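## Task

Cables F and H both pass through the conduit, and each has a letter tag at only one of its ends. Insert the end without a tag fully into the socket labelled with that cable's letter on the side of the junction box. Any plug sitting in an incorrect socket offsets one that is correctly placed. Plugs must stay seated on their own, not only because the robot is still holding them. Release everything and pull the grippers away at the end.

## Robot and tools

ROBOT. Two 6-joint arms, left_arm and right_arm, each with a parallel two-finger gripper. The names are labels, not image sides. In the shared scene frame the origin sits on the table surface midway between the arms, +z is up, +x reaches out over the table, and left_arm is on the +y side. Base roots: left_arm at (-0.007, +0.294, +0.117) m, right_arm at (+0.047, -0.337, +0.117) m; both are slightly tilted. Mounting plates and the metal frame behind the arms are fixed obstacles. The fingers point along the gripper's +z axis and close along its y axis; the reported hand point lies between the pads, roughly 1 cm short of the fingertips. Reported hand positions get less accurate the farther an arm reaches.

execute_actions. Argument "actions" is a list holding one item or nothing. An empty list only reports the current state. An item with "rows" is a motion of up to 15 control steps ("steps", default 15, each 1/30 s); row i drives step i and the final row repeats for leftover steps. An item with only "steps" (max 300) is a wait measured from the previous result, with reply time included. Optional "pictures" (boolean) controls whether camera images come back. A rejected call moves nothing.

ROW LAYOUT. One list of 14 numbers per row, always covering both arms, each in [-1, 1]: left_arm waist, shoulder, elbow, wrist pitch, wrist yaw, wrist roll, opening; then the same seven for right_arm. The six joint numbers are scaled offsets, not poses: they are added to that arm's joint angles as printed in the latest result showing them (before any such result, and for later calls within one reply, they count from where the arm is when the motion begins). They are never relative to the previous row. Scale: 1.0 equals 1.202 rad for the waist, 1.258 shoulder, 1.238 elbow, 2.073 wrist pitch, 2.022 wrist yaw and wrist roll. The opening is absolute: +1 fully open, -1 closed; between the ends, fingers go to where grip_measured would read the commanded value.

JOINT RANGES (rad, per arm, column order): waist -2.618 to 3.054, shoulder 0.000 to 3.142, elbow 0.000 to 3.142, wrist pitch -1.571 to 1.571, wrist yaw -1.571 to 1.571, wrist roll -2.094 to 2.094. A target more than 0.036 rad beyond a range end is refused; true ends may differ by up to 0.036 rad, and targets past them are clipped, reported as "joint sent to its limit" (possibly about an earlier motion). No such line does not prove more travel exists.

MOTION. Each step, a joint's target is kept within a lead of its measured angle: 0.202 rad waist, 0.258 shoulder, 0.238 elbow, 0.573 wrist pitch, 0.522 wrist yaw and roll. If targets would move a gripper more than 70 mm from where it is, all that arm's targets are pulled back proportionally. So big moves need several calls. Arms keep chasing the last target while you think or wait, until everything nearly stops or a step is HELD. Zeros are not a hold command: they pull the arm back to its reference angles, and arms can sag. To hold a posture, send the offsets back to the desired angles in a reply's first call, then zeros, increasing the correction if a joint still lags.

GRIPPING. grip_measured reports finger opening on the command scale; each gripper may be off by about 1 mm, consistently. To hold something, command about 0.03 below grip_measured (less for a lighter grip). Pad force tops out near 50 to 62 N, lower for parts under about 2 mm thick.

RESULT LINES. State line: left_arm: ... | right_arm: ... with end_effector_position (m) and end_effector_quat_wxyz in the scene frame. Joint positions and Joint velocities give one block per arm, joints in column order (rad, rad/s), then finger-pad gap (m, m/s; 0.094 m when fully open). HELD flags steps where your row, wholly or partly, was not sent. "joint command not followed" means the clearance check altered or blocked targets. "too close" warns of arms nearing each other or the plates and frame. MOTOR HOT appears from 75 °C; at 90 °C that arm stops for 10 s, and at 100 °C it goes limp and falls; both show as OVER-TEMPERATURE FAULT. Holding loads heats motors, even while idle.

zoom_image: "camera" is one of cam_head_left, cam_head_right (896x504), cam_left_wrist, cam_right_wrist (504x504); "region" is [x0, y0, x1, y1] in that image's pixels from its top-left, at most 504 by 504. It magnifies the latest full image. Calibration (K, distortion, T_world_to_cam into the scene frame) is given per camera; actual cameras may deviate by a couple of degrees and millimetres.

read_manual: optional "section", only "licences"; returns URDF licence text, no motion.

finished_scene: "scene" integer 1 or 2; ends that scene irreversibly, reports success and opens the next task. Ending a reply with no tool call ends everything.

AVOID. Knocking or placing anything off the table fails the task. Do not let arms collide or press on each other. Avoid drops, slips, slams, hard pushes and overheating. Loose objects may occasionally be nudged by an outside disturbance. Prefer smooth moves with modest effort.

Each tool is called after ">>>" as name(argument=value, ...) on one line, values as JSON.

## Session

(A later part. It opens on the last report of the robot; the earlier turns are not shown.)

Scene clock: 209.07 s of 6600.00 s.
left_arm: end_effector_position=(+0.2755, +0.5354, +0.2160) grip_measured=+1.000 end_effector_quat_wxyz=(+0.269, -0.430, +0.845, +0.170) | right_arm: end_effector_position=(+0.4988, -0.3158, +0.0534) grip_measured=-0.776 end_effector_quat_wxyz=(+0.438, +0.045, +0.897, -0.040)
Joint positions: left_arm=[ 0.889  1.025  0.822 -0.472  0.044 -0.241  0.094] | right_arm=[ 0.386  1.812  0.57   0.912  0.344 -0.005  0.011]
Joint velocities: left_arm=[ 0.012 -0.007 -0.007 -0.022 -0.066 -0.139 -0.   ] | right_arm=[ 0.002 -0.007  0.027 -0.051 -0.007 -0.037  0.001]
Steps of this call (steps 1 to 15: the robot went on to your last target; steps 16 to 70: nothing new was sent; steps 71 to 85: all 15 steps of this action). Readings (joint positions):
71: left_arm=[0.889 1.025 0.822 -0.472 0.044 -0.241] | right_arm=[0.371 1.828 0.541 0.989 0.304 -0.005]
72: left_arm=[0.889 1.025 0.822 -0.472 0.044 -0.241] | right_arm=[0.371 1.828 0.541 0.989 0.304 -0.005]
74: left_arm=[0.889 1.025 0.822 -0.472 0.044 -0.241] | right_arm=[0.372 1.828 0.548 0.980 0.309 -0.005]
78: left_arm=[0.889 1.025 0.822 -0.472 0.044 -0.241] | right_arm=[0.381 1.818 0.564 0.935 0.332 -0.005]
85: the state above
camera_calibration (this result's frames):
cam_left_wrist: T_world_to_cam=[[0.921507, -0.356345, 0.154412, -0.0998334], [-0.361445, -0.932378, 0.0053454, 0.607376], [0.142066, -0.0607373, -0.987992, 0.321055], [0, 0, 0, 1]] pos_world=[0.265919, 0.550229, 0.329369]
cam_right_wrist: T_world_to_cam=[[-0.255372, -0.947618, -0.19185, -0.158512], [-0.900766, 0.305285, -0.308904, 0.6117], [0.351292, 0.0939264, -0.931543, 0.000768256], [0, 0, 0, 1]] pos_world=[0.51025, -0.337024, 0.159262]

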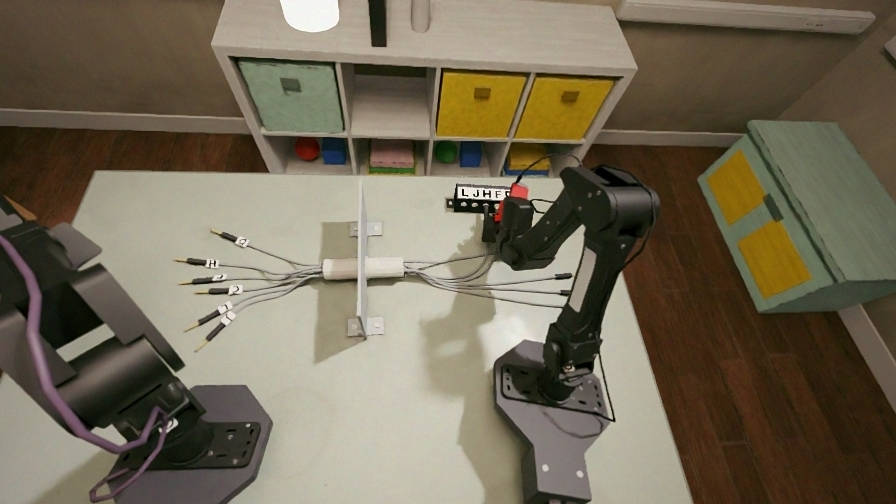

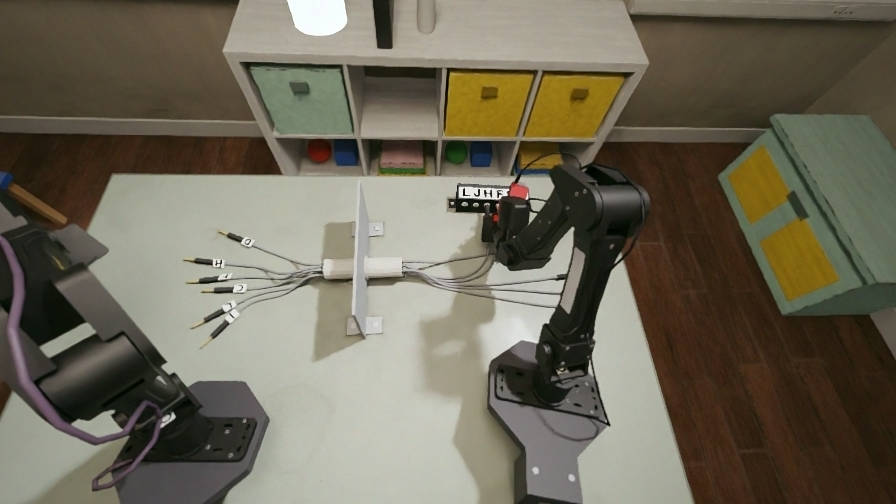

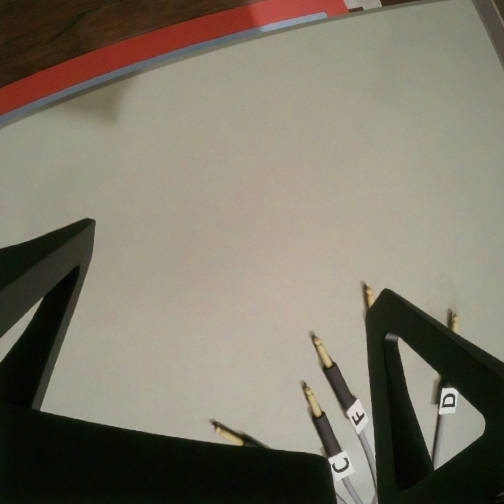

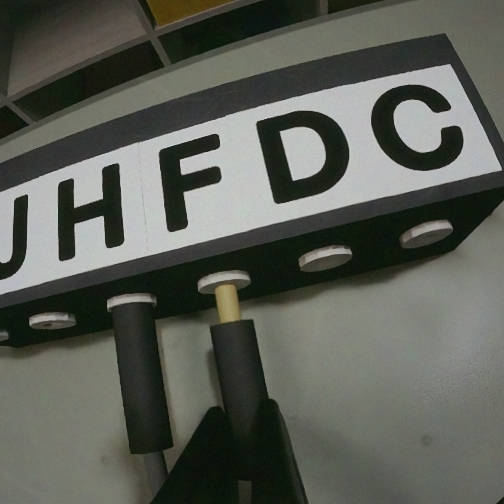

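>>> execute_actions(actions=[{"rows":[[0,0,0,0,0,0,1,-0.012,0.015,0.01,0.02,-0.02,0,-0.83],[0,0,0,0,0,0,1,-0.014,0.025,0.02,0.03,-0.03,0,-0.83],[0,0,0,0,0,0,1,-0.016,0.035,0.03,0.04,-0.035,0,-0.83],[0,0,0,0,0,0,1,-0.018,0.04,0.04,0.045,-0.04,0,-0.83],[0,0,0,0,0,0,1,-0.02,0.045,0.05,0.05,-0.04,0,-0.83],[0,0,0,0,0,0,1,-0.02,0.05,0.06,0.05,-0.04,0,-0.83],[0,0,0,0,0,0,1,-0.02,0.055,0.07,0.05,-0.04,0,-0.83]],"steps":15}])

Scene clock: 211.00 s of 6600.00 s.
left_arm: end_effector_position=(+0.2755, +0.5354, +0.2160) grip_measured=+1.000 end_effector_quat_wxyz=(+0.269, -0.430, +0.845, +0.170) | right_arm: end_effector_position=(+0.4986, -0.3148, +0.0541) grip_measured=-0.776 end_effector_quat_wxyz=(+0.444, +0.046, +0.894, -0.038)
Joint positions: left_arm=[ 0.889  1.025  0.822 -0.472  0.044 -0.241  0.094] | right_arm=[ 0.388  1.819  0.563  0.939  0.343 -0.005  0.011]
Joint velocities: left_arm=[-0.007 -0.007 -0.022  0.007 -0.007  0.051 -0.   ] | right_arm=[ 0.002 -0.022 -0.002 -0.022  0.051 -0.051  0.   ]
Steps of this call (steps 1 to 15: the robot went on to your last target; steps 16 to 43: nothing new was sent; steps 44 to 58: all 15 steps of this action). Readings (joint positions):
44: left_arm=[0.889 1.025 0.822 -0.472 0.044 -0.241] | right_arm=[0.388 1.809 0.564 0.913 0.345 -0.005]
45: left_arm=[0.889 1.025 0.822 -0.472 0.044 -0.241] | right_arm=[0.388 1.809 0.563 0.921 0.341 -0.005]
47: left_arm=[0.889 1.025 0.822 -0.472 0.044 -0.241] | right_arm=[0.388 1.812 0.563 0.926 0.340 -0.005]
51: left_arm=[0.889 1.025 0.822 -0.472 0.044 -0.241] | right_arm=[0.388 1.819 0.563 0.939 0.343 -0.005]
58: the state above
camera_calibration (this result's frames):
cam_left_wrist: T_world_to_cam=[[0.921507, -0.356345, 0.154412, -0.0998334], [-0.361445, -0.932378, 0.0053454, 0.607376], [0.142066, -0.0607373, -0.987992, 0.321055], [0, 0, 0, 1]] pos_world=[0.265919, 0.550229, 0.329369]
cam_right_wrist: T_world_to_cam=[[-0.252461, -0.947102, -0.198147, -0.158398], [-0.89683, 0.305915, -0.319549, 0.610288], [0.363261, 0.0970302, -0.926621, -0.00382746], [0, 0, 0, 1]] pos_world=[0.508726, -0.336344, 0.160084]

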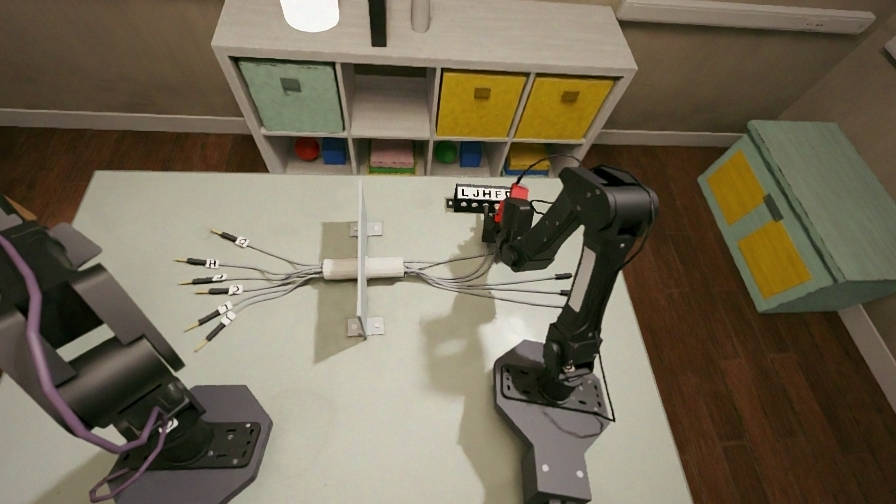

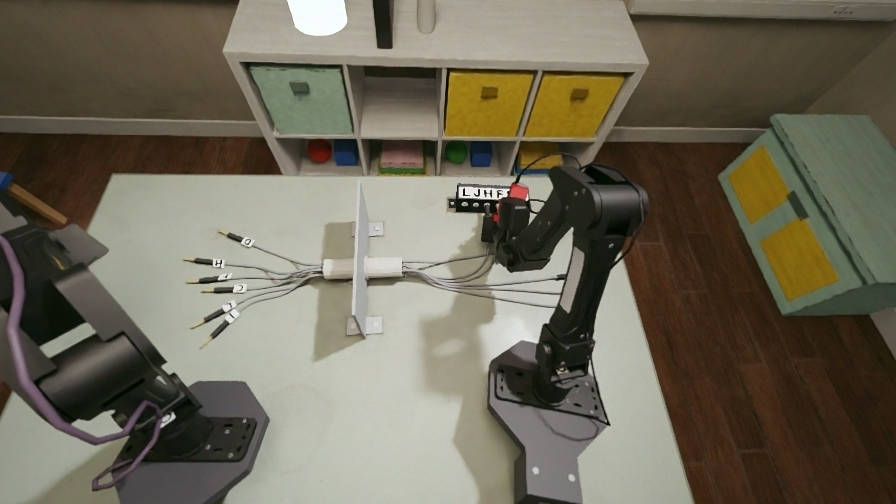

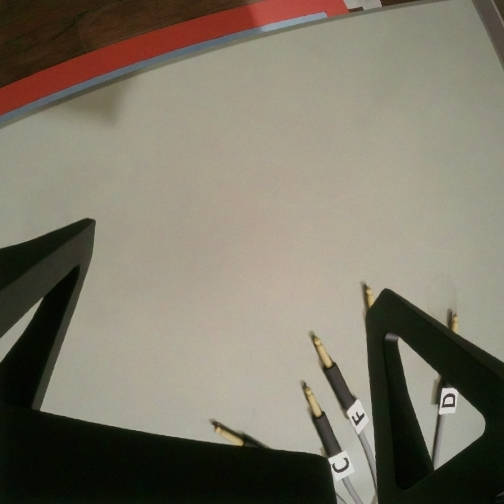

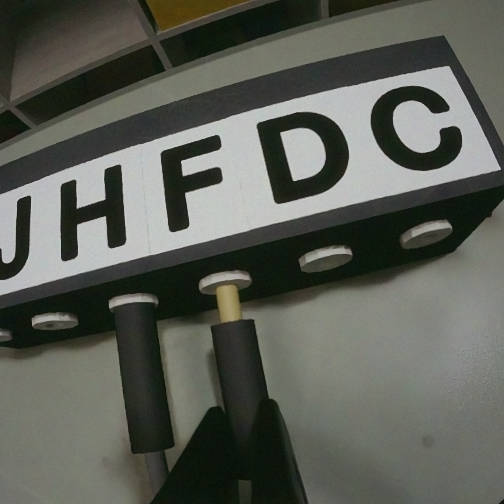

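>>> execute_actions(actions=[{"rows":[[0,0,0,0,0,0,1,0,0,0,0,0,0,-0.55],[0,0,0,0,0,0,1,0,0,0,0,0,0,-0.55],[0,0,0,0,0,0,1,0,0,0,0,0,0,-0.55],[0,0,0,0,0,0,1,0,0,0,0,0,0,-0.55],[0,0,0,0,0,0,1,0,0.005,-0.02,0.015,-0.01,0,-0.55],[0,0,0,0,0,0,1,0,0.01,-0.04,0.03,-0.015,0,-0.55],[0,0,0,0,0,0,1,0,0.015,-0.06,0.045,-0.02,0,-0.55],[0,0,0,0,0,0,1,0,0.02,-0.08,0.06,-0.022,0,-0.55],[0,0,0,0,0,0,1,0,0.02,-0.095,0.07,-0.022,0,-0.55]],"steps":15}])

>>> execute_actions(actions=[{"steps":15}])

Scene clock: 213.77 s of 6600.00 s.
left_arm: end_effector_position=(+0.2755, +0.5354, +0.2160) grip_measured=+1.000 end_effector_quat_wxyz=(+0.269, -0.430, +0.845, +0.170) | right_arm: end_effector_position=(+0.4704, -0.3111, +0.0424) grip_measured=-0.553 end_effector_quat_wxyz=(+0.436, +0.036, +0.899, -0.024)
Joint positions: left_arm=[ 0.889  1.025  0.822 -0.472  0.044 -0.241  0.094] | right_arm=[ 0.388  1.835  0.459  1.039  0.31  -0.005  0.021]
Joint velocities: left_arm=[ 0.007 -0.007 -0.002  0.022  0.051 -0.022 -0.   ] | right_arm=[ 0.002  0.012 -0.002  0.11  -0.11  -0.022 -0.001]
Steps of this call (steps 1 to 15: the robot went on to your last target; steps 16 to 68: nothing new was sent; steps 69 to 83: all 15 steps of this action). Readings (joint positions):
69: left_arm=[0.889 1.025 0.822 -0.472 0.044 -0.241] | right_arm=[0.388 1.818 0.558 0.940 0.345 -0.005]
70: left_arm=[0.889 1.025 0.822 -0.472 0.044 -0.241] | right_arm=[0.388 1.818 0.558 0.940 0.345 -0.005]
72: left_arm=[0.889 1.025 0.822 -0.472 0.044 -0.241] | right_arm=[0.388 1.818 0.558 0.939 0.345 -0.005]
76: left_arm=[0.889 1.025 0.822 -0.472 0.044 -0.241] | right_arm=[0.388 1.818 0.530 0.983 0.327 -0.005]
83: the state above
camera_calibration (this result's frames):
cam_left_wrist: T_world_to_cam=[[0.921507, -0.356345, 0.154412, -0.0998334], [-0.361445, -0.932378, 0.0053454, 0.607376], [0.142066, -0.0607373, -0.987992, 0.321055], [0, 0, 0, 1]] pos_world=[0.265919, 0.550229, 0.329369]
cam_right_wrist: T_world_to_cam=[[-0.227071, -0.950874, -0.210421, -0.176917], [-0.911372, 0.283638, -0.298245, 0.57909], [0.343277, 0.124049, -0.931006, 0.0132141], [0, 0, 0, 1]] pos_world=[0.483057, -0.334116, 0.147786]

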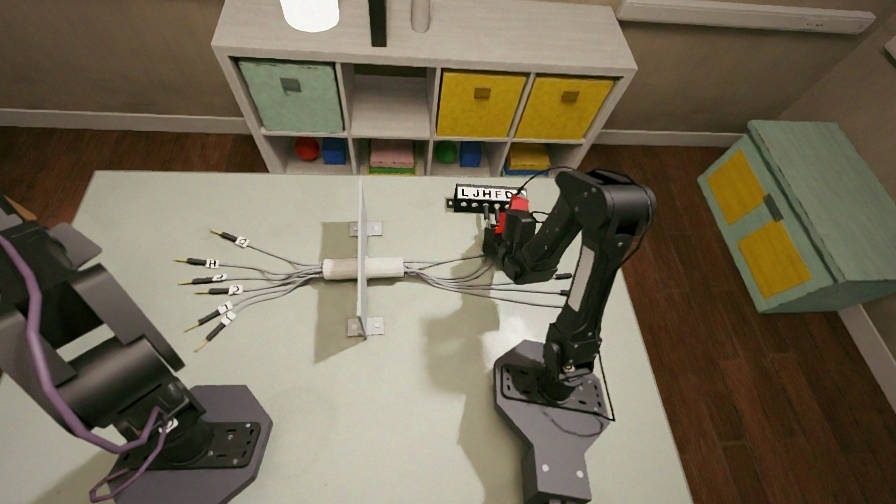

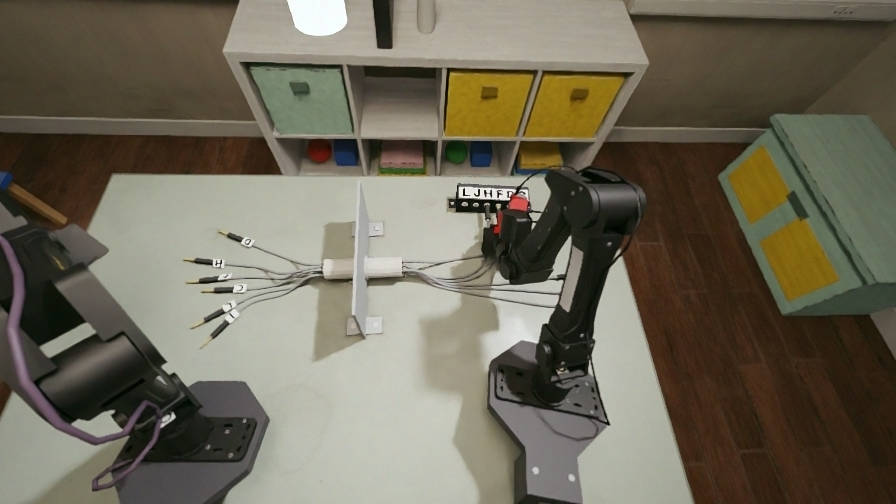

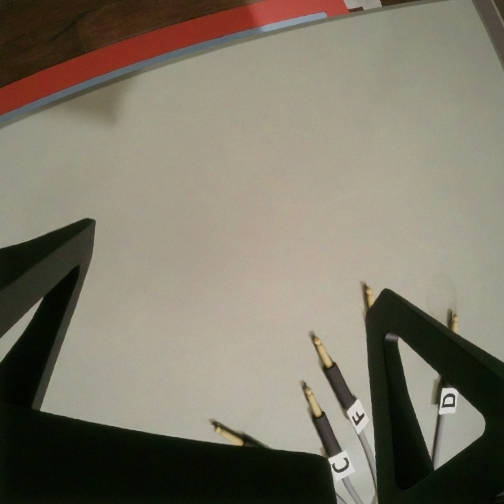

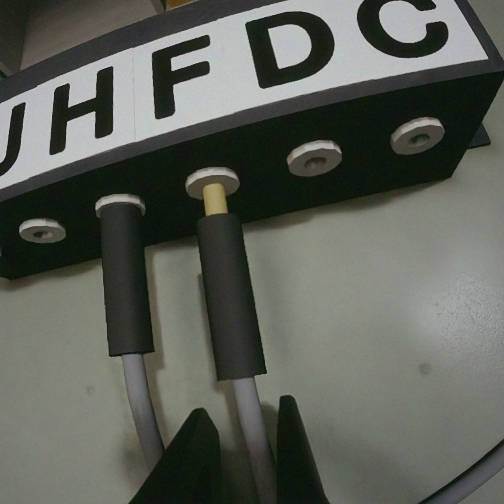

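Scene clock: 214.27 s of 6600.00 s.
left_arm: end_effector_position=(+0.2755, +0.5354, +0.2160) grip_measured=+1.000 end_effector_quat_wxyz=(+0.269, -0.430, +0.845, +0.170) | right_arm: end_effector_position=(+0.4743, -0.3106, +0.0474) grip_measured=-0.553 end_effector_quat_wxyz=(+0.448, +0.038, +0.893, -0.021)
Joint positions: left_arm=[ 0.889  1.025  0.822 -0.472  0.044 -0.241  0.094] | right_arm=[ 0.388  1.835  0.459  1.066  0.305 -0.005  0.021]
Joint velocities: left_arm=[-0.012 -0.007 -0.007  0.022 -0.022 -0.051  0.001] | right_arm=[ 0.002  0.017 -0.012 -0.007 -0.037 -0.037 -0.   ]
Steps of this call (steps 1 to 15: the robot went on to your last target). Readings (joint positions):
1: left_arm=[0.889 1.025 0.822 -0.472 0.044 -0.241] | right_arm=[0.388 1.835 0.459 1.043 0.308 -0.005]
2: left_arm=[0.889 1.025 0.822 -0.472 0.044 -0.241] | right_arm=[0.388 1.835 0.459 1.048 0.308 -0.005]
4: left_arm=[0.889 1.025 0.822 -0.472 0.044 -0.241] | right_arm=[0.388 1.835 0.459 1.056 0.307 -0.005]
8: left_arm=[0.889 1.025 0.822 -0.472 0.044 -0.241] | right_arm=[0.388 1.835 0.459 1.063 0.305 -0.005]
15: the state above
camera_calibration (this result's frames):
cam_left_wrist: T_world_to_cam=[[0.921507, -0.356345, 0.154412, -0.0998334], [-0.361445, -0.932378, 0.0053454, 0.607376], [0.142066, -0.0607373, -0.987992, 0.321055], [0, 0, 0, 1]] pos_world=[0.265919, 0.550229, 0.329369]
cam_right_wrist: T_world_to_cam=[[-0.222535, -0.949116, -0.222838, -0.175512], [-0.902938, 0.286847, -0.320033, 0.58208], [0.367669, 0.129991, -0.920827, 0.00626457], [0, 0, 0, 1]] pos_world=[0.484221, -0.334364, 0.152943]

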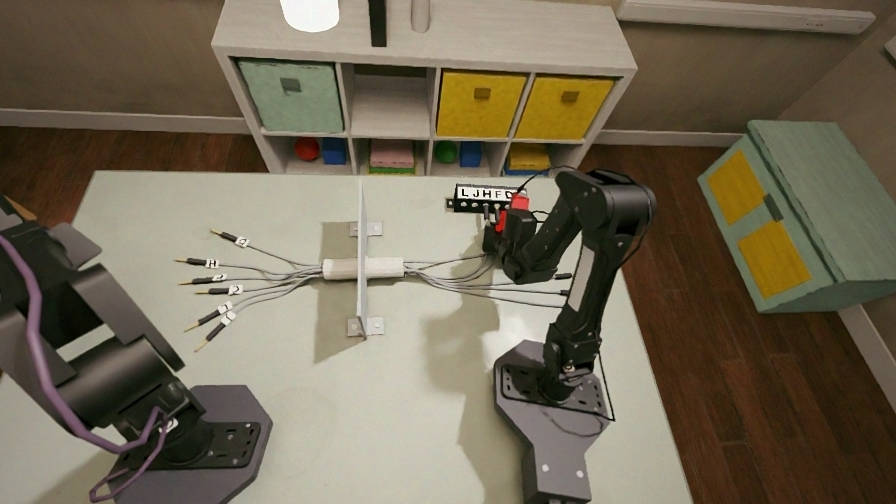

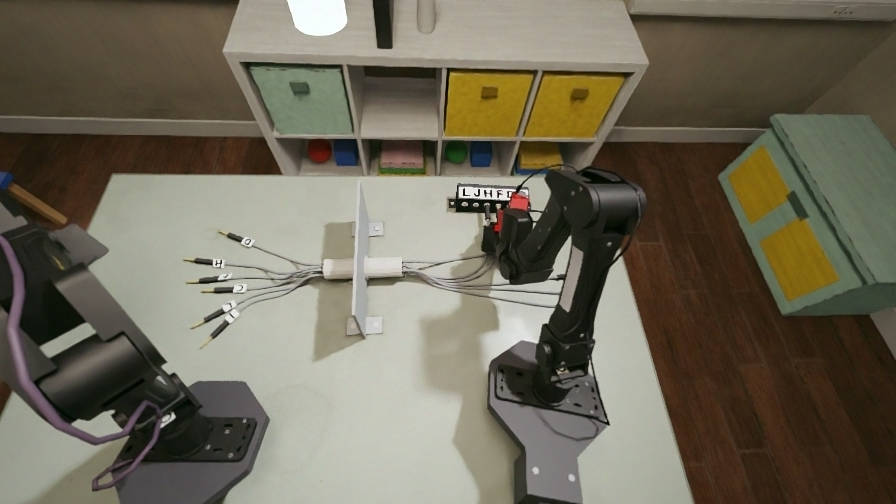

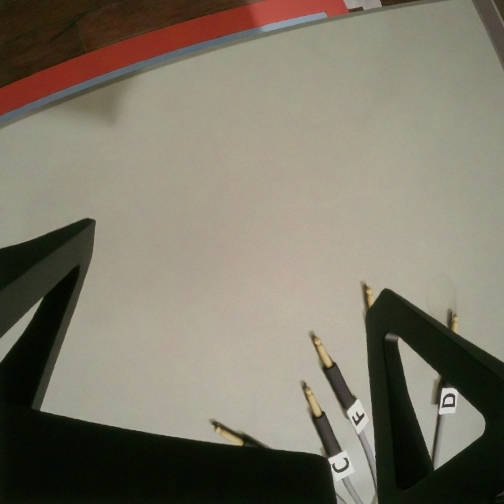

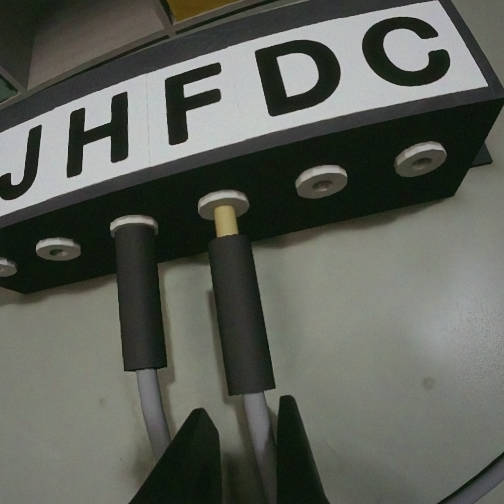

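>>> execute_actions(actions=[{"rows":[[0,0,0,0,0,0,1,-0.012,0,0,0,0,0,-0.7],[0,0,0,0,0,0,1,-0.012,0,0,0,0,0,-0.8],[0,0,0,0,0,0,1,-0.012,0,0,0,0,0,-0.86],[0,0,0,0,0,0,1,-0.012,0,0,0,0,0,-0.86],[0,0,0,0,0,0,1,-0.012,0,0,0,0,0,-0.86],[0,0,0,0,0,0,1,-0.012,0,0,0,0,0,-0.86],[0,0,0,0,0,0,1,-0.014,0,0.02,-0.008,0,0,-0.86],[0,0,0,0,0,0,1,-0.016,0,0.03,-0.014,0,0,-0.86],[0,0,0,0,0,0,1,-0.018,0,0.04,-0.02,0,0,-0.86],[0,0,0,0,0,0,1,-0.02,0,0.05,-0.026,0,0,-0.86],[0,0,0,0,0,0,1,-0.022,0,0.06,-0.032,0,0,-0.86]],"steps":15}])

Scene clock: 215.63 s of 6600.00 s.
left_arm: end_effector_position=(+0.2755, +0.5354, +0.2160) grip_measured=+1.000 end_effector_quat_wxyz=(+0.269, -0.430, +0.845, +0.170) | right_arm: end_effector_position=(+0.4775, -0.3142, +0.0413) grip_measured=-0.857 end_effector_quat_wxyz=(+0.432, +0.038, +0.901, -0.027)
Joint positions: left_arm=[ 0.889  1.025  0.822 -0.472  0.044 -0.241  0.094] | right_arm=[ 0.377  1.835  0.492  0.998  0.307 -0.005  0.007]
Joint velocities: left_arm=[ 0.002 -0.002 -0.002 -0.007 -0.007 -0.037 -0.001] | right_arm=[-0.032 -0.012  0.09  -0.139  0.037  0.022  0.   ]
Steps of this call (steps 1 to 15: the robot went on to your last target; steps 16 to 26: nothing new was sent; steps 27 to 41: all 15 steps of this action). Readings (joint positions):
27: left_arm=[0.889 1.025 0.822 -0.472 0.044 -0.241] | right_arm=[0.388 1.835 0.459 1.067 0.305 -0.005]
28: left_arm=[0.889 1.025 0.822 -0.472 0.044 -0.241] | right_arm=[0.388 1.835 0.459 1.067 0.305 -0.005]
30: left_arm=[0.889 1.025 0.822 -0.472 0.044 -0.241] | right_arm=[0.385 1.835 0.459 1.067 0.308 -0.005]
34: left_arm=[0.889 1.025 0.822 -0.472 0.044 -0.241] | right_arm=[0.382 1.835 0.461 1.063 0.308 -0.005]
41: the state above
camera_calibration (this result's frames):
cam_left_wrist: T_world_to_cam=[[0.921507, -0.356345, 0.154412, -0.0998334], [-0.361445, -0.932378, 0.0053454, 0.607376], [0.142066, -0.0607373, -0.987992, 0.321055], [0, 0, 0, 1]] pos_world=[0.265919, 0.550229, 0.329369]
cam_right_wrist: T_world_to_cam=[[-0.235736, -0.949924, -0.205118, -0.174313], [-0.91199, 0.289152, -0.290974, 0.587867], [0.335714, 0.118473, -0.934484, 0.0121549], [0, 0, 0, 1]] pos_world=[0.490956, -0.337007, 0.146658]

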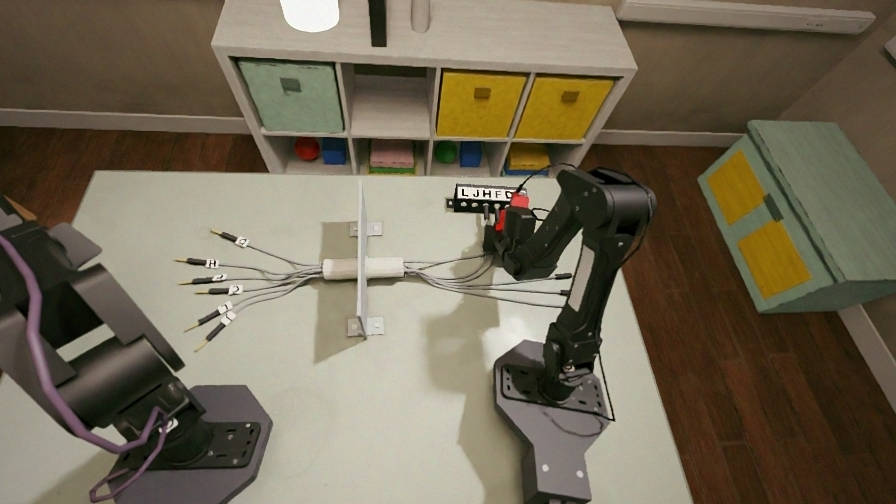

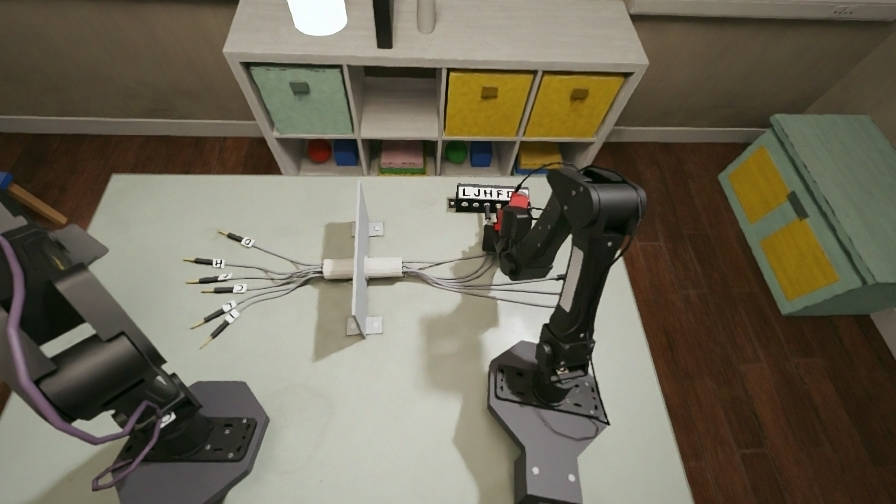

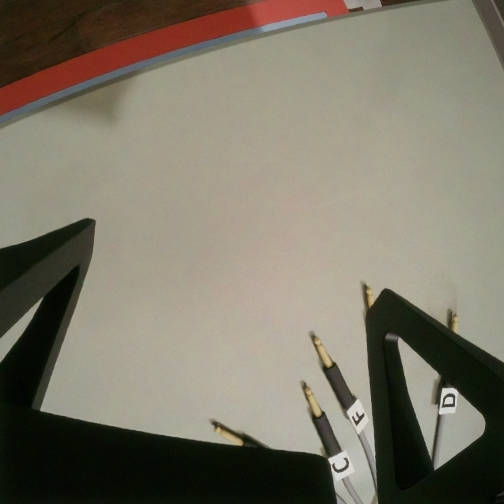

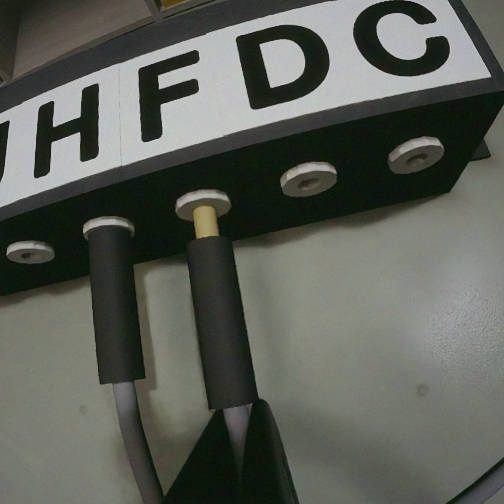

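>>> execute_actions(actions=[{"rows":[[0,0,0,0,0,0,1,-0.012,0,0.03,0,0,0,-0.86],[0,0,0,0,0,0,1,-0.014,0,0.04,0,0,0,-0.86],[0,0,0,0,0,0,1,-0.016,0,0.05,0,0,0,-0.86],[0,0,0,0,0,0,1,-0.018,0,0.06,-0.005,0,0,-0.86],[0,0,0,0,0,0,1,-0.018,0.005,0.07,-0.01,0,0,-0.86],[0,0,0,0,0,0,1,-0.019,0.01,0.08,-0.015,0,0,-0.86],[0,0,0,0,0,0,1,-0.02,0.015,0.09,-0.02,0,0,-0.86]],"steps":15}])

Scene clock: 216.97 s of 6600.00 s.
left_arm: end_effector_position=(+0.2755, +0.5354, +0.2160) grip_measured=+1.000 end_effector_quat_wxyz=(+0.269, -0.430, +0.845, +0.170) | right_arm: end_effector_position=(+0.4883, -0.3153, +0.0336) grip_measured=-0.857 end_effector_quat_wxyz=(+0.416, +0.037, +0.908, -0.031)
Joint positions: left_arm=[ 0.889  1.025  0.822 -0.472  0.044 -0.241  0.094] | right_arm=[ 0.367  1.854  0.56   0.913  0.305 -0.005  0.007]
Joint velocities: left_arm=[ 0.007  0.002 -0.002 -0.022 -0.037  0.095 -0.   ] | right_arm=[-0.002  0.037  0.012 -0.022 -0.051 -0.022  0.   ]
Steps of this call (steps 1 to 25: the robot went on to your last target; steps 26 to 40: all 15 steps of this action). Readings (joint positions):
26: left_arm=[0.889 1.025 0.822 -0.472 0.044 -0.241] | right_arm=[0.374 1.835 0.504 0.993 0.307 -0.005]
27: left_arm=[0.889 1.025 0.822 -0.472 0.044 -0.241] | right_arm=[0.374 1.835 0.504 0.993 0.307 -0.005]
29: left_arm=[0.889 1.025 0.822 -0.472 0.044 -0.241] | right_arm=[0.374 1.835 0.511 0.983 0.307 -0.005]
33: left_arm=[0.889 1.025 0.822 -0.472 0.044 -0.241] | right_arm=[0.370 1.846 0.544 0.935 0.305 -0.005]
40: the state above
camera_calibration (this result's frames):
cam_left_wrist: T_world_to_cam=[[0.921507, -0.356345, 0.154412, -0.0998334], [-0.361445, -0.932378, 0.0053454, 0.607376], [0.142066, -0.0607373, -0.987992, 0.321055], [0, 0, 0, 1]] pos_world=[0.265919, 0.550229, 0.329369]
cam_right_wrist: T_world_to_cam=[[-0.244022, -0.950964, -0.190054, -0.171182], [-0.921568, 0.288414, -0.259865, 0.599192], [0.301936, 0.111735, -0.946758, 0.0162362], [0, 0, 0, 1]] pos_world=[0.505521, -0.337417, 0.138547]

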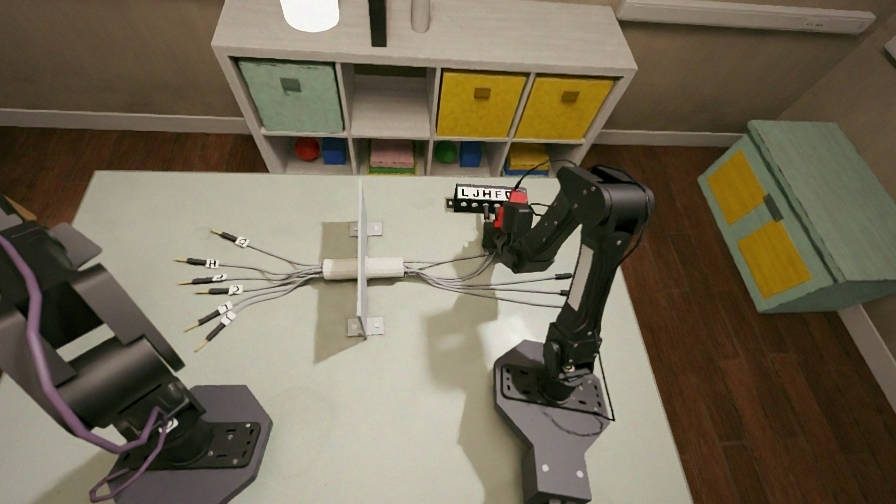

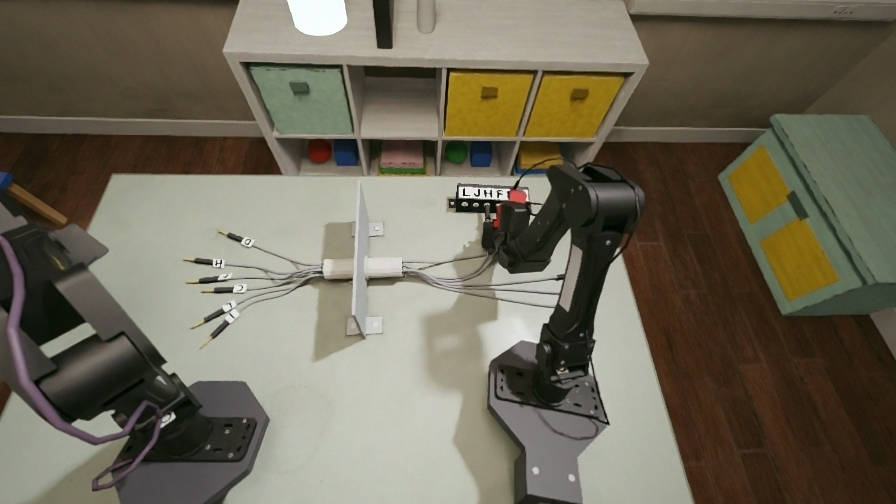

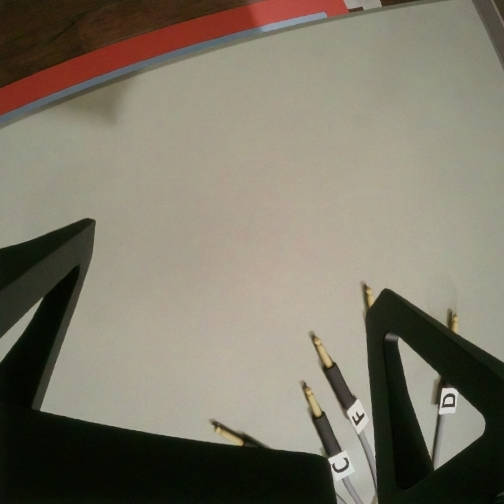

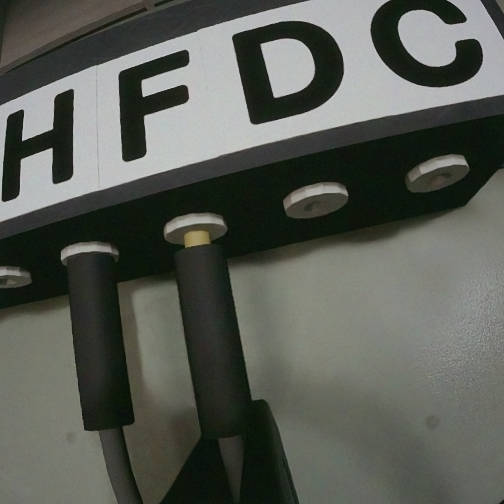

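>>> execute_actions(actions=[{"rows":[[0,0,0,0,0,0,1,-0.01,-0.015,0.03,0.01,0,0,-0.86],[0,0,0,0,0,0,1,-0.012,-0.018,0.04,0.01,0,0,-0.86],[0,0,0,0,0,0,1,-0.014,-0.02,0.05,0.01,0,0,-0.86],[0,0,0,0,0,0,1,-0.014,-0.02,0.06,0.01,0,0,-0.86],[0,0,0,0,0,0,1,-0.014,-0.02,0.07,0.01,0,0,-0.86]],"steps":15}])

Scene clock: 218.17 s of 6600.00 s.
left_arm: end_effector_position=(+0.2755, +0.5354, +0.2160) grip_measured=+1.000 end_effector_quat_wxyz=(+0.269, -0.430, +0.845, +0.170) | right_arm: end_effector_position=(+0.4942, -0.3157, +0.0324) grip_measured=-0.857 end_effector_quat_wxyz=(+0.409, +0.036, +0.911, -0.033)
Joint positions: left_arm=[ 0.889  1.025  0.822 -0.472  0.044 -0.241  0.094] | right_arm=[ 0.364  1.854  0.595  0.862  0.305 -0.005  0.007]
Joint velocities: left_arm=[-0.012  0.007  0.007  0.051 -0.022 -0.037  0.   ] | right_arm=[-0.022 -0.002  0.002  0.022 -0.022  0.037 -0.   ]
Steps of this call (steps 1 to 15: the robot went on to your last target; steps 16 to 21: nothing new was sent; steps 22 to 36: all 15 steps of this action). Readings (joint positions):
22: left_arm=[0.889 1.025 0.822 -0.472 0.044 -0.241] | right_arm=[0.367 1.854 0.560 0.911 0.305 -0.005]
23: left_arm=[0.889 1.025 0.822 -0.472 0.044 -0.241] | right_arm=[0.367 1.854 0.562 0.910 0.305 -0.005]
25: left_arm=[0.889 1.025 0.822 -0.472 0.044 -0.241] | right_arm=[0.367 1.854 0.570 0.896 0.305 -0.005]
29: left_arm=[0.889 1.025 0.822 -0.472 0.044 -0.241] | right_arm=[0.364 1.854 0.593 0.869 0.305 -0.005]
36: the state above
camera_calibration (this result's frames):
cam_left_wrist: T_world_to_cam=[[0.921507, -0.356345, 0.154412, -0.0998334], [-0.361445, -0.932378, 0.0053454, 0.607376], [0.142066, -0.0607373, -0.987992, 0.321055], [0, 0, 0, 1]] pos_world=[0.265919, 0.550229, 0.329369]
cam_right_wrist: T_world_to_cam=[[-0.247082, -0.951554, -0.183016, -0.169213], [-0.925707, 0.287617, -0.245647, 0.605783], [0.286385, 0.108725, -0.951926, 0.0202], [0, 0, 0, 1]] pos_world=[0.513183, -0.337445, 0.137069]

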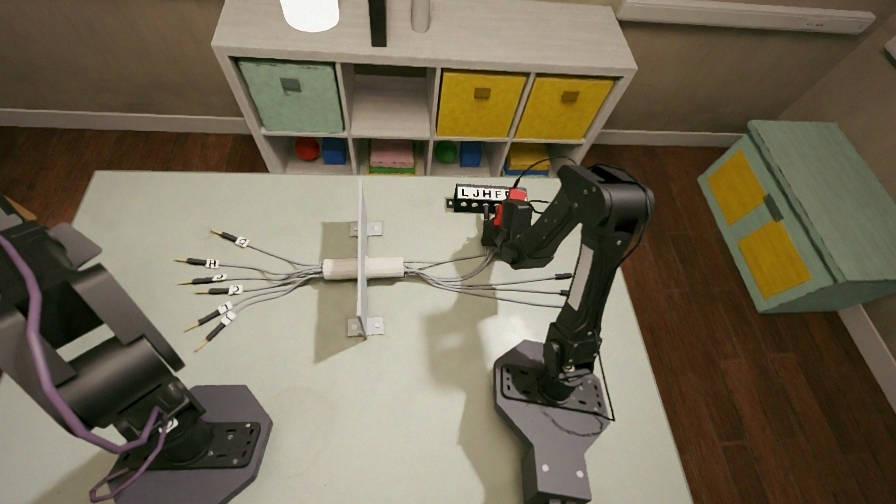

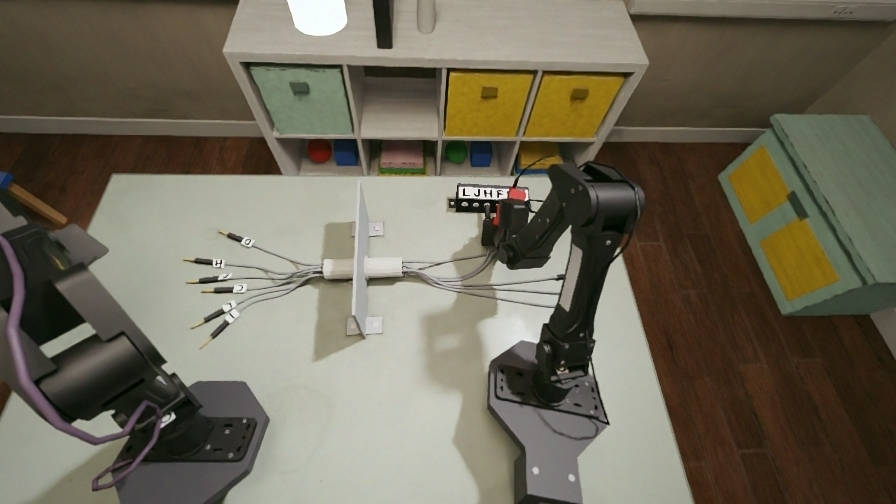

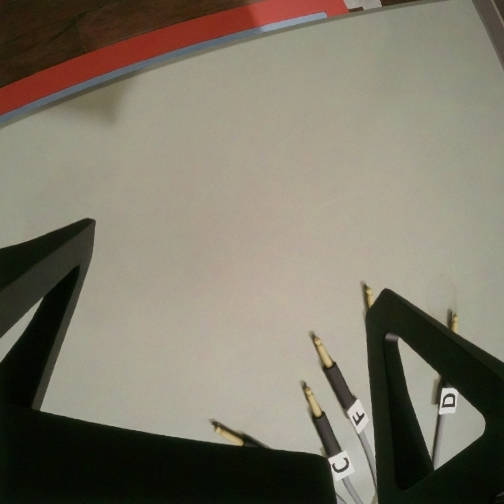

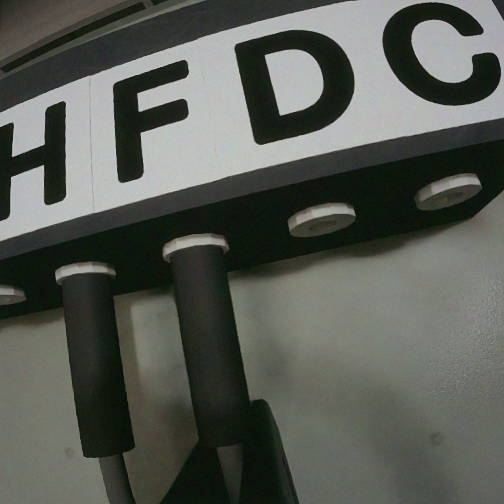

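Seated. Release and retreat.

>>> execute_actions(actions=[{"rows":[[0,0,0,0,0,0,1,0,0,0,0,0,0,-0.5],[0,0,0,0,0,0,1,0,0,0,0,0,0,-0.5],[0,0,0,0,0,0,1,0,0,0,0,0,0,-0.5],[0,0,0,0,0,0,1,0,0,-0.03,0.03,0,0,-0.5],[0,0,0,0,0,0,1,0,0,-0.06,0.06,0,0,-0.5],[0,0,0,0,0,0,1,0,-0.03,-0.09,0.08,0,0,-0.5],[0,0,0,0,0,0,1,0,-0.08,-0.12,0.1,0,0,-0.5],[0,0,0,0,0,0,1,0,-0.15,-0.14,0.1,0,0,-0.5],[0,0,0,0,0,0,1,0,-0.25,-0.15,0.1,0,0,-0.5],[0,0,0,0,0,0,1,0,-0.4,-0.15,0.1,0,0,-0.5]],"steps":15}])

>>> execute_actions(actions=[{"steps":20}])

Scene clock: 219.63 s of 6600.00 s.
left_arm: end_effector_position=(+0.2755, +0.5354, +0.2160) grip_measured=+1.000 end_effector_quat_wxyz=(+0.269, -0.430, +0.845, +0.170) | right_arm: end_effector_position=(+0.4986, -0.3405, +0.1767) grip_measured=-0.503 end_effector_quat_wxyz=(+0.573, +0.083, +0.815, -0.016)
Joint positions: left_arm=[ 0.889  1.025  0.822 -0.472  0.044 -0.241  0.094] | right_arm=[ 0.364  1.425  0.417  1.006  0.304 -0.005  0.023]
Joint velocities: left_arm=[-0.007  0.002 -0.007  0.051 -0.007 -0.007  0.   ] | right_arm=[ 0.002 -1.35   0.012  0.637  0.022  0.051 -0.001]
Steps of this call (steps 1 to 15: the robot went on to your last target; steps 16 to 29: nothing new was sent; steps 30 to 44: all 15 steps of this action). Readings (joint positions):
30: left_arm=[0.889 1.025 0.822 -0.472 0.044 -0.241] | right_arm=[0.364 1.854 0.595 0.858 0.305 -0.005]
31: left_arm=[0.889 1.025 0.822 -0.472 0.044 -0.241] | right_arm=[0.364 1.854 0.595 0.858 0.305 -0.005]
33: left_arm=[0.889 1.025 0.822 -0.472 0.044 -0.241] | right_arm=[0.364 1.854 0.593 0.864 0.305 -0.005]
37: left_arm=[0.889 1.025 0.822 -0.472 0.044 -0.241] | right_arm=[0.364 1.815 0.499 0.952 0.304 -0.005]
44: the state above
camera_calibration (this result's frames):
cam_left_wrist: T_world_to_cam=[[0.921507, -0.356345, 0.154412, -0.0998334], [-0.361445, -0.932378, 0.0053454, 0.607376], [0.142066, -0.0607373, -0.987992, 0.321055], [0, 0, 0, 1]] pos_world=[0.265919, 0.550229, 0.329369]
cam_right_wrist: T_world_to_cam=[[-0.212509, -0.922417, -0.32247, -0.14808], [-0.746996, 0.366101, -0.554947, 0.644688], [0.629949, 0.122953, -0.766842, -0.0401467], [0, 0, 0, 1]] pos_world=[0.475402, -0.367676, 0.27923]

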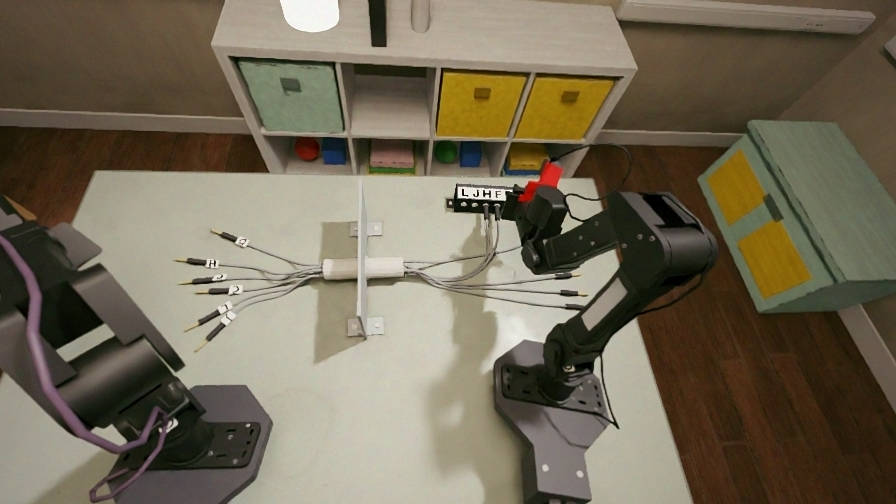

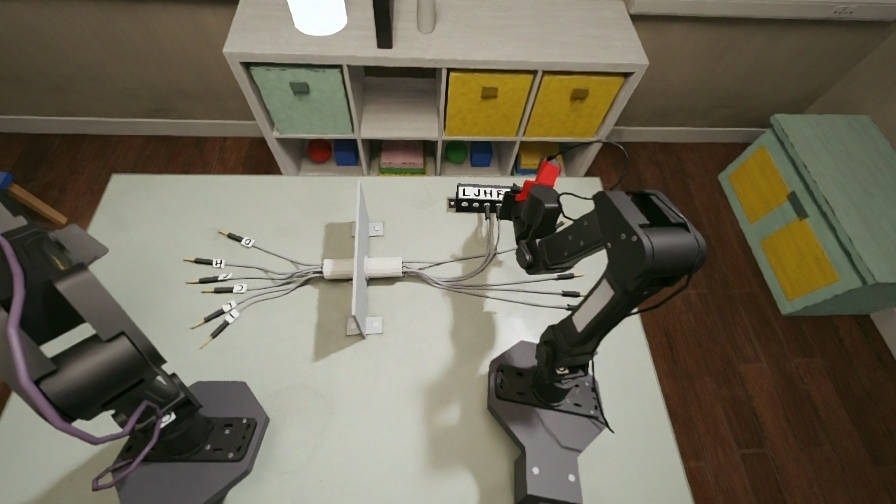

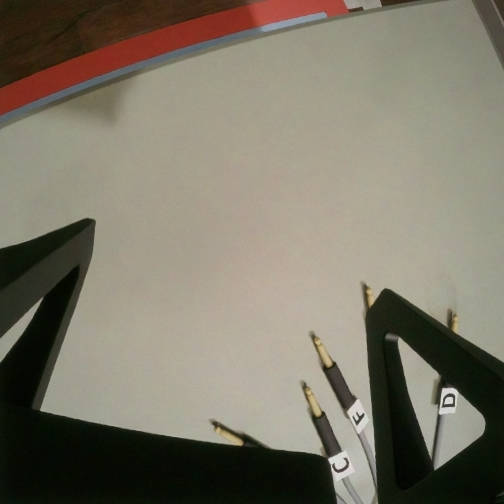

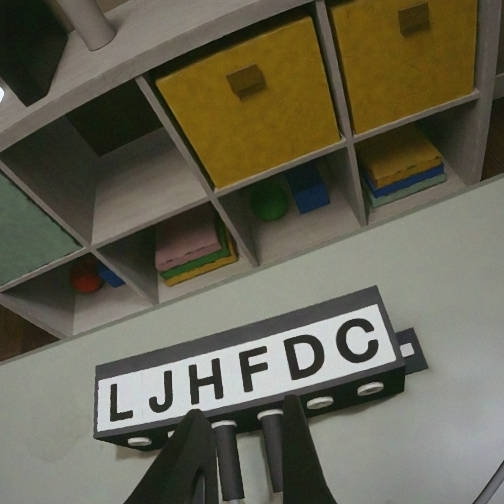

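Scene clock: 220.30 s of 6600.00 s.
left_arm: end_effector_position=(+0.2755, +0.5354, +0.2160) grip_measured=+1.000 end_effector_quat_wxyz=(+0.269, -0.430, +0.845, +0.170) | right_arm: end_effector_position=(+0.5046, -0.3476, +0.2208) grip_measured=-0.503 end_effector_quat_wxyz=(+0.627, +0.099, +0.773, -0.009)
Joint positions: left_arm=[ 0.889  1.025  0.822 -0.472  0.044 -0.241  0.094] | right_arm=[ 0.364  1.352  0.417  1.074  0.304 -0.005  0.023]
Joint velocities: left_arm=[-0.007 -0.007  0.002  0.051 -0.022  0.007 -0.001] | right_arm=[ 0.012 -0.017  0.007  0.022  0.022  0.051  0.   ]
Steps of this call (steps 1 to 20: the robot went on to your last target). Readings (joint positions):
1: left_arm=[0.889 1.025 0.822 -0.472 0.044 -0.241] | right_arm=[0.364 1.387 0.417 1.031 0.304 -0.005]
2: left_arm=[0.889 1.025 0.822 -0.472 0.044 -0.241] | right_arm=[0.364 1.364 0.417 1.054 0.304 -0.005]
4: left_arm=[0.889 1.025 0.822 -0.472 0.044 -0.241] | right_arm=[0.364 1.352 0.417 1.078 0.304 -0.005]
8: left_arm=[0.889 1.025 0.822 -0.472 0.044 -0.241] | right_arm=[0.364 1.352 0.417 1.075 0.304 -0.005]
20: the state above
camera_calibration (this result's frames):
cam_left_wrist: T_world_to_cam=[[0.921507, -0.356345, 0.154412, -0.0998334], [-0.361445, -0.932378, 0.0053454, 0.607376], [0.142066, -0.0607373, -0.987992, 0.321055], [0, 0, 0, 1]] pos_world=[0.265919, 0.550229, 0.329369]
cam_right_wrist: T_world_to_cam=[[-0.18736, -0.911085, -0.367178, -0.137951], [-0.65463, 0.394502, -0.644847, 0.659347], [0.732363, 0.119547, -0.670338, -0.0834104], [0, 0, 0, 1]] pos_world=[0.466868, -0.375828, 0.318612]

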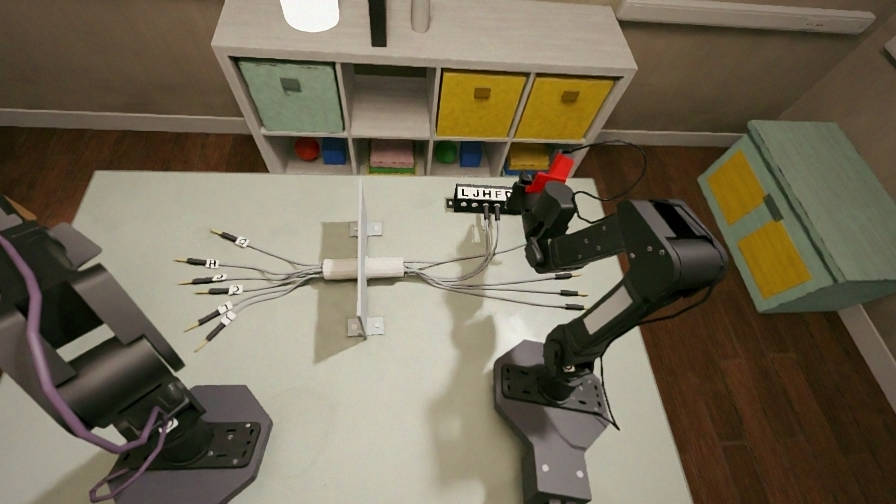

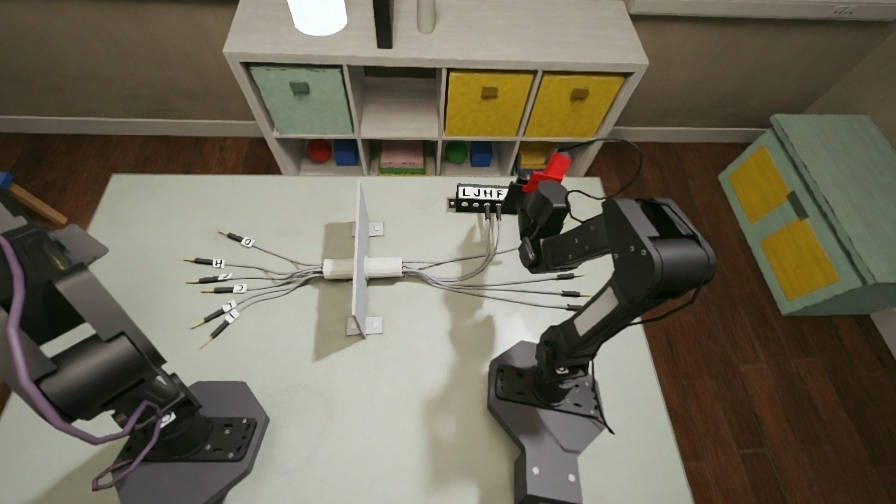

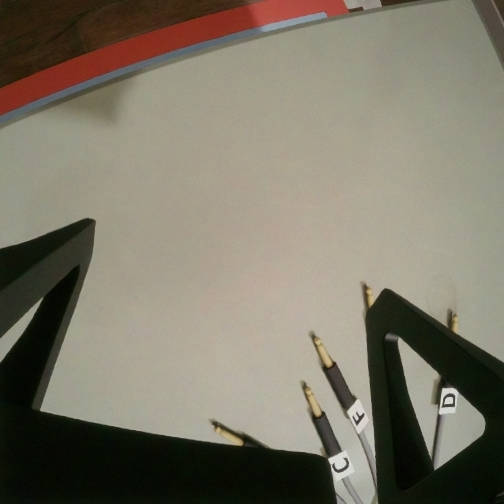

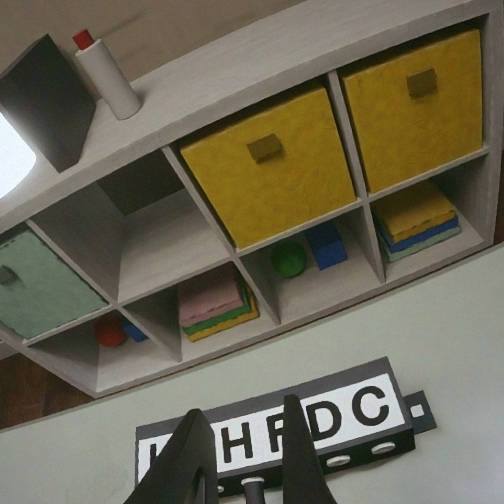

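>>> finished_scene(scene=1)

The scene is finished: the task was done.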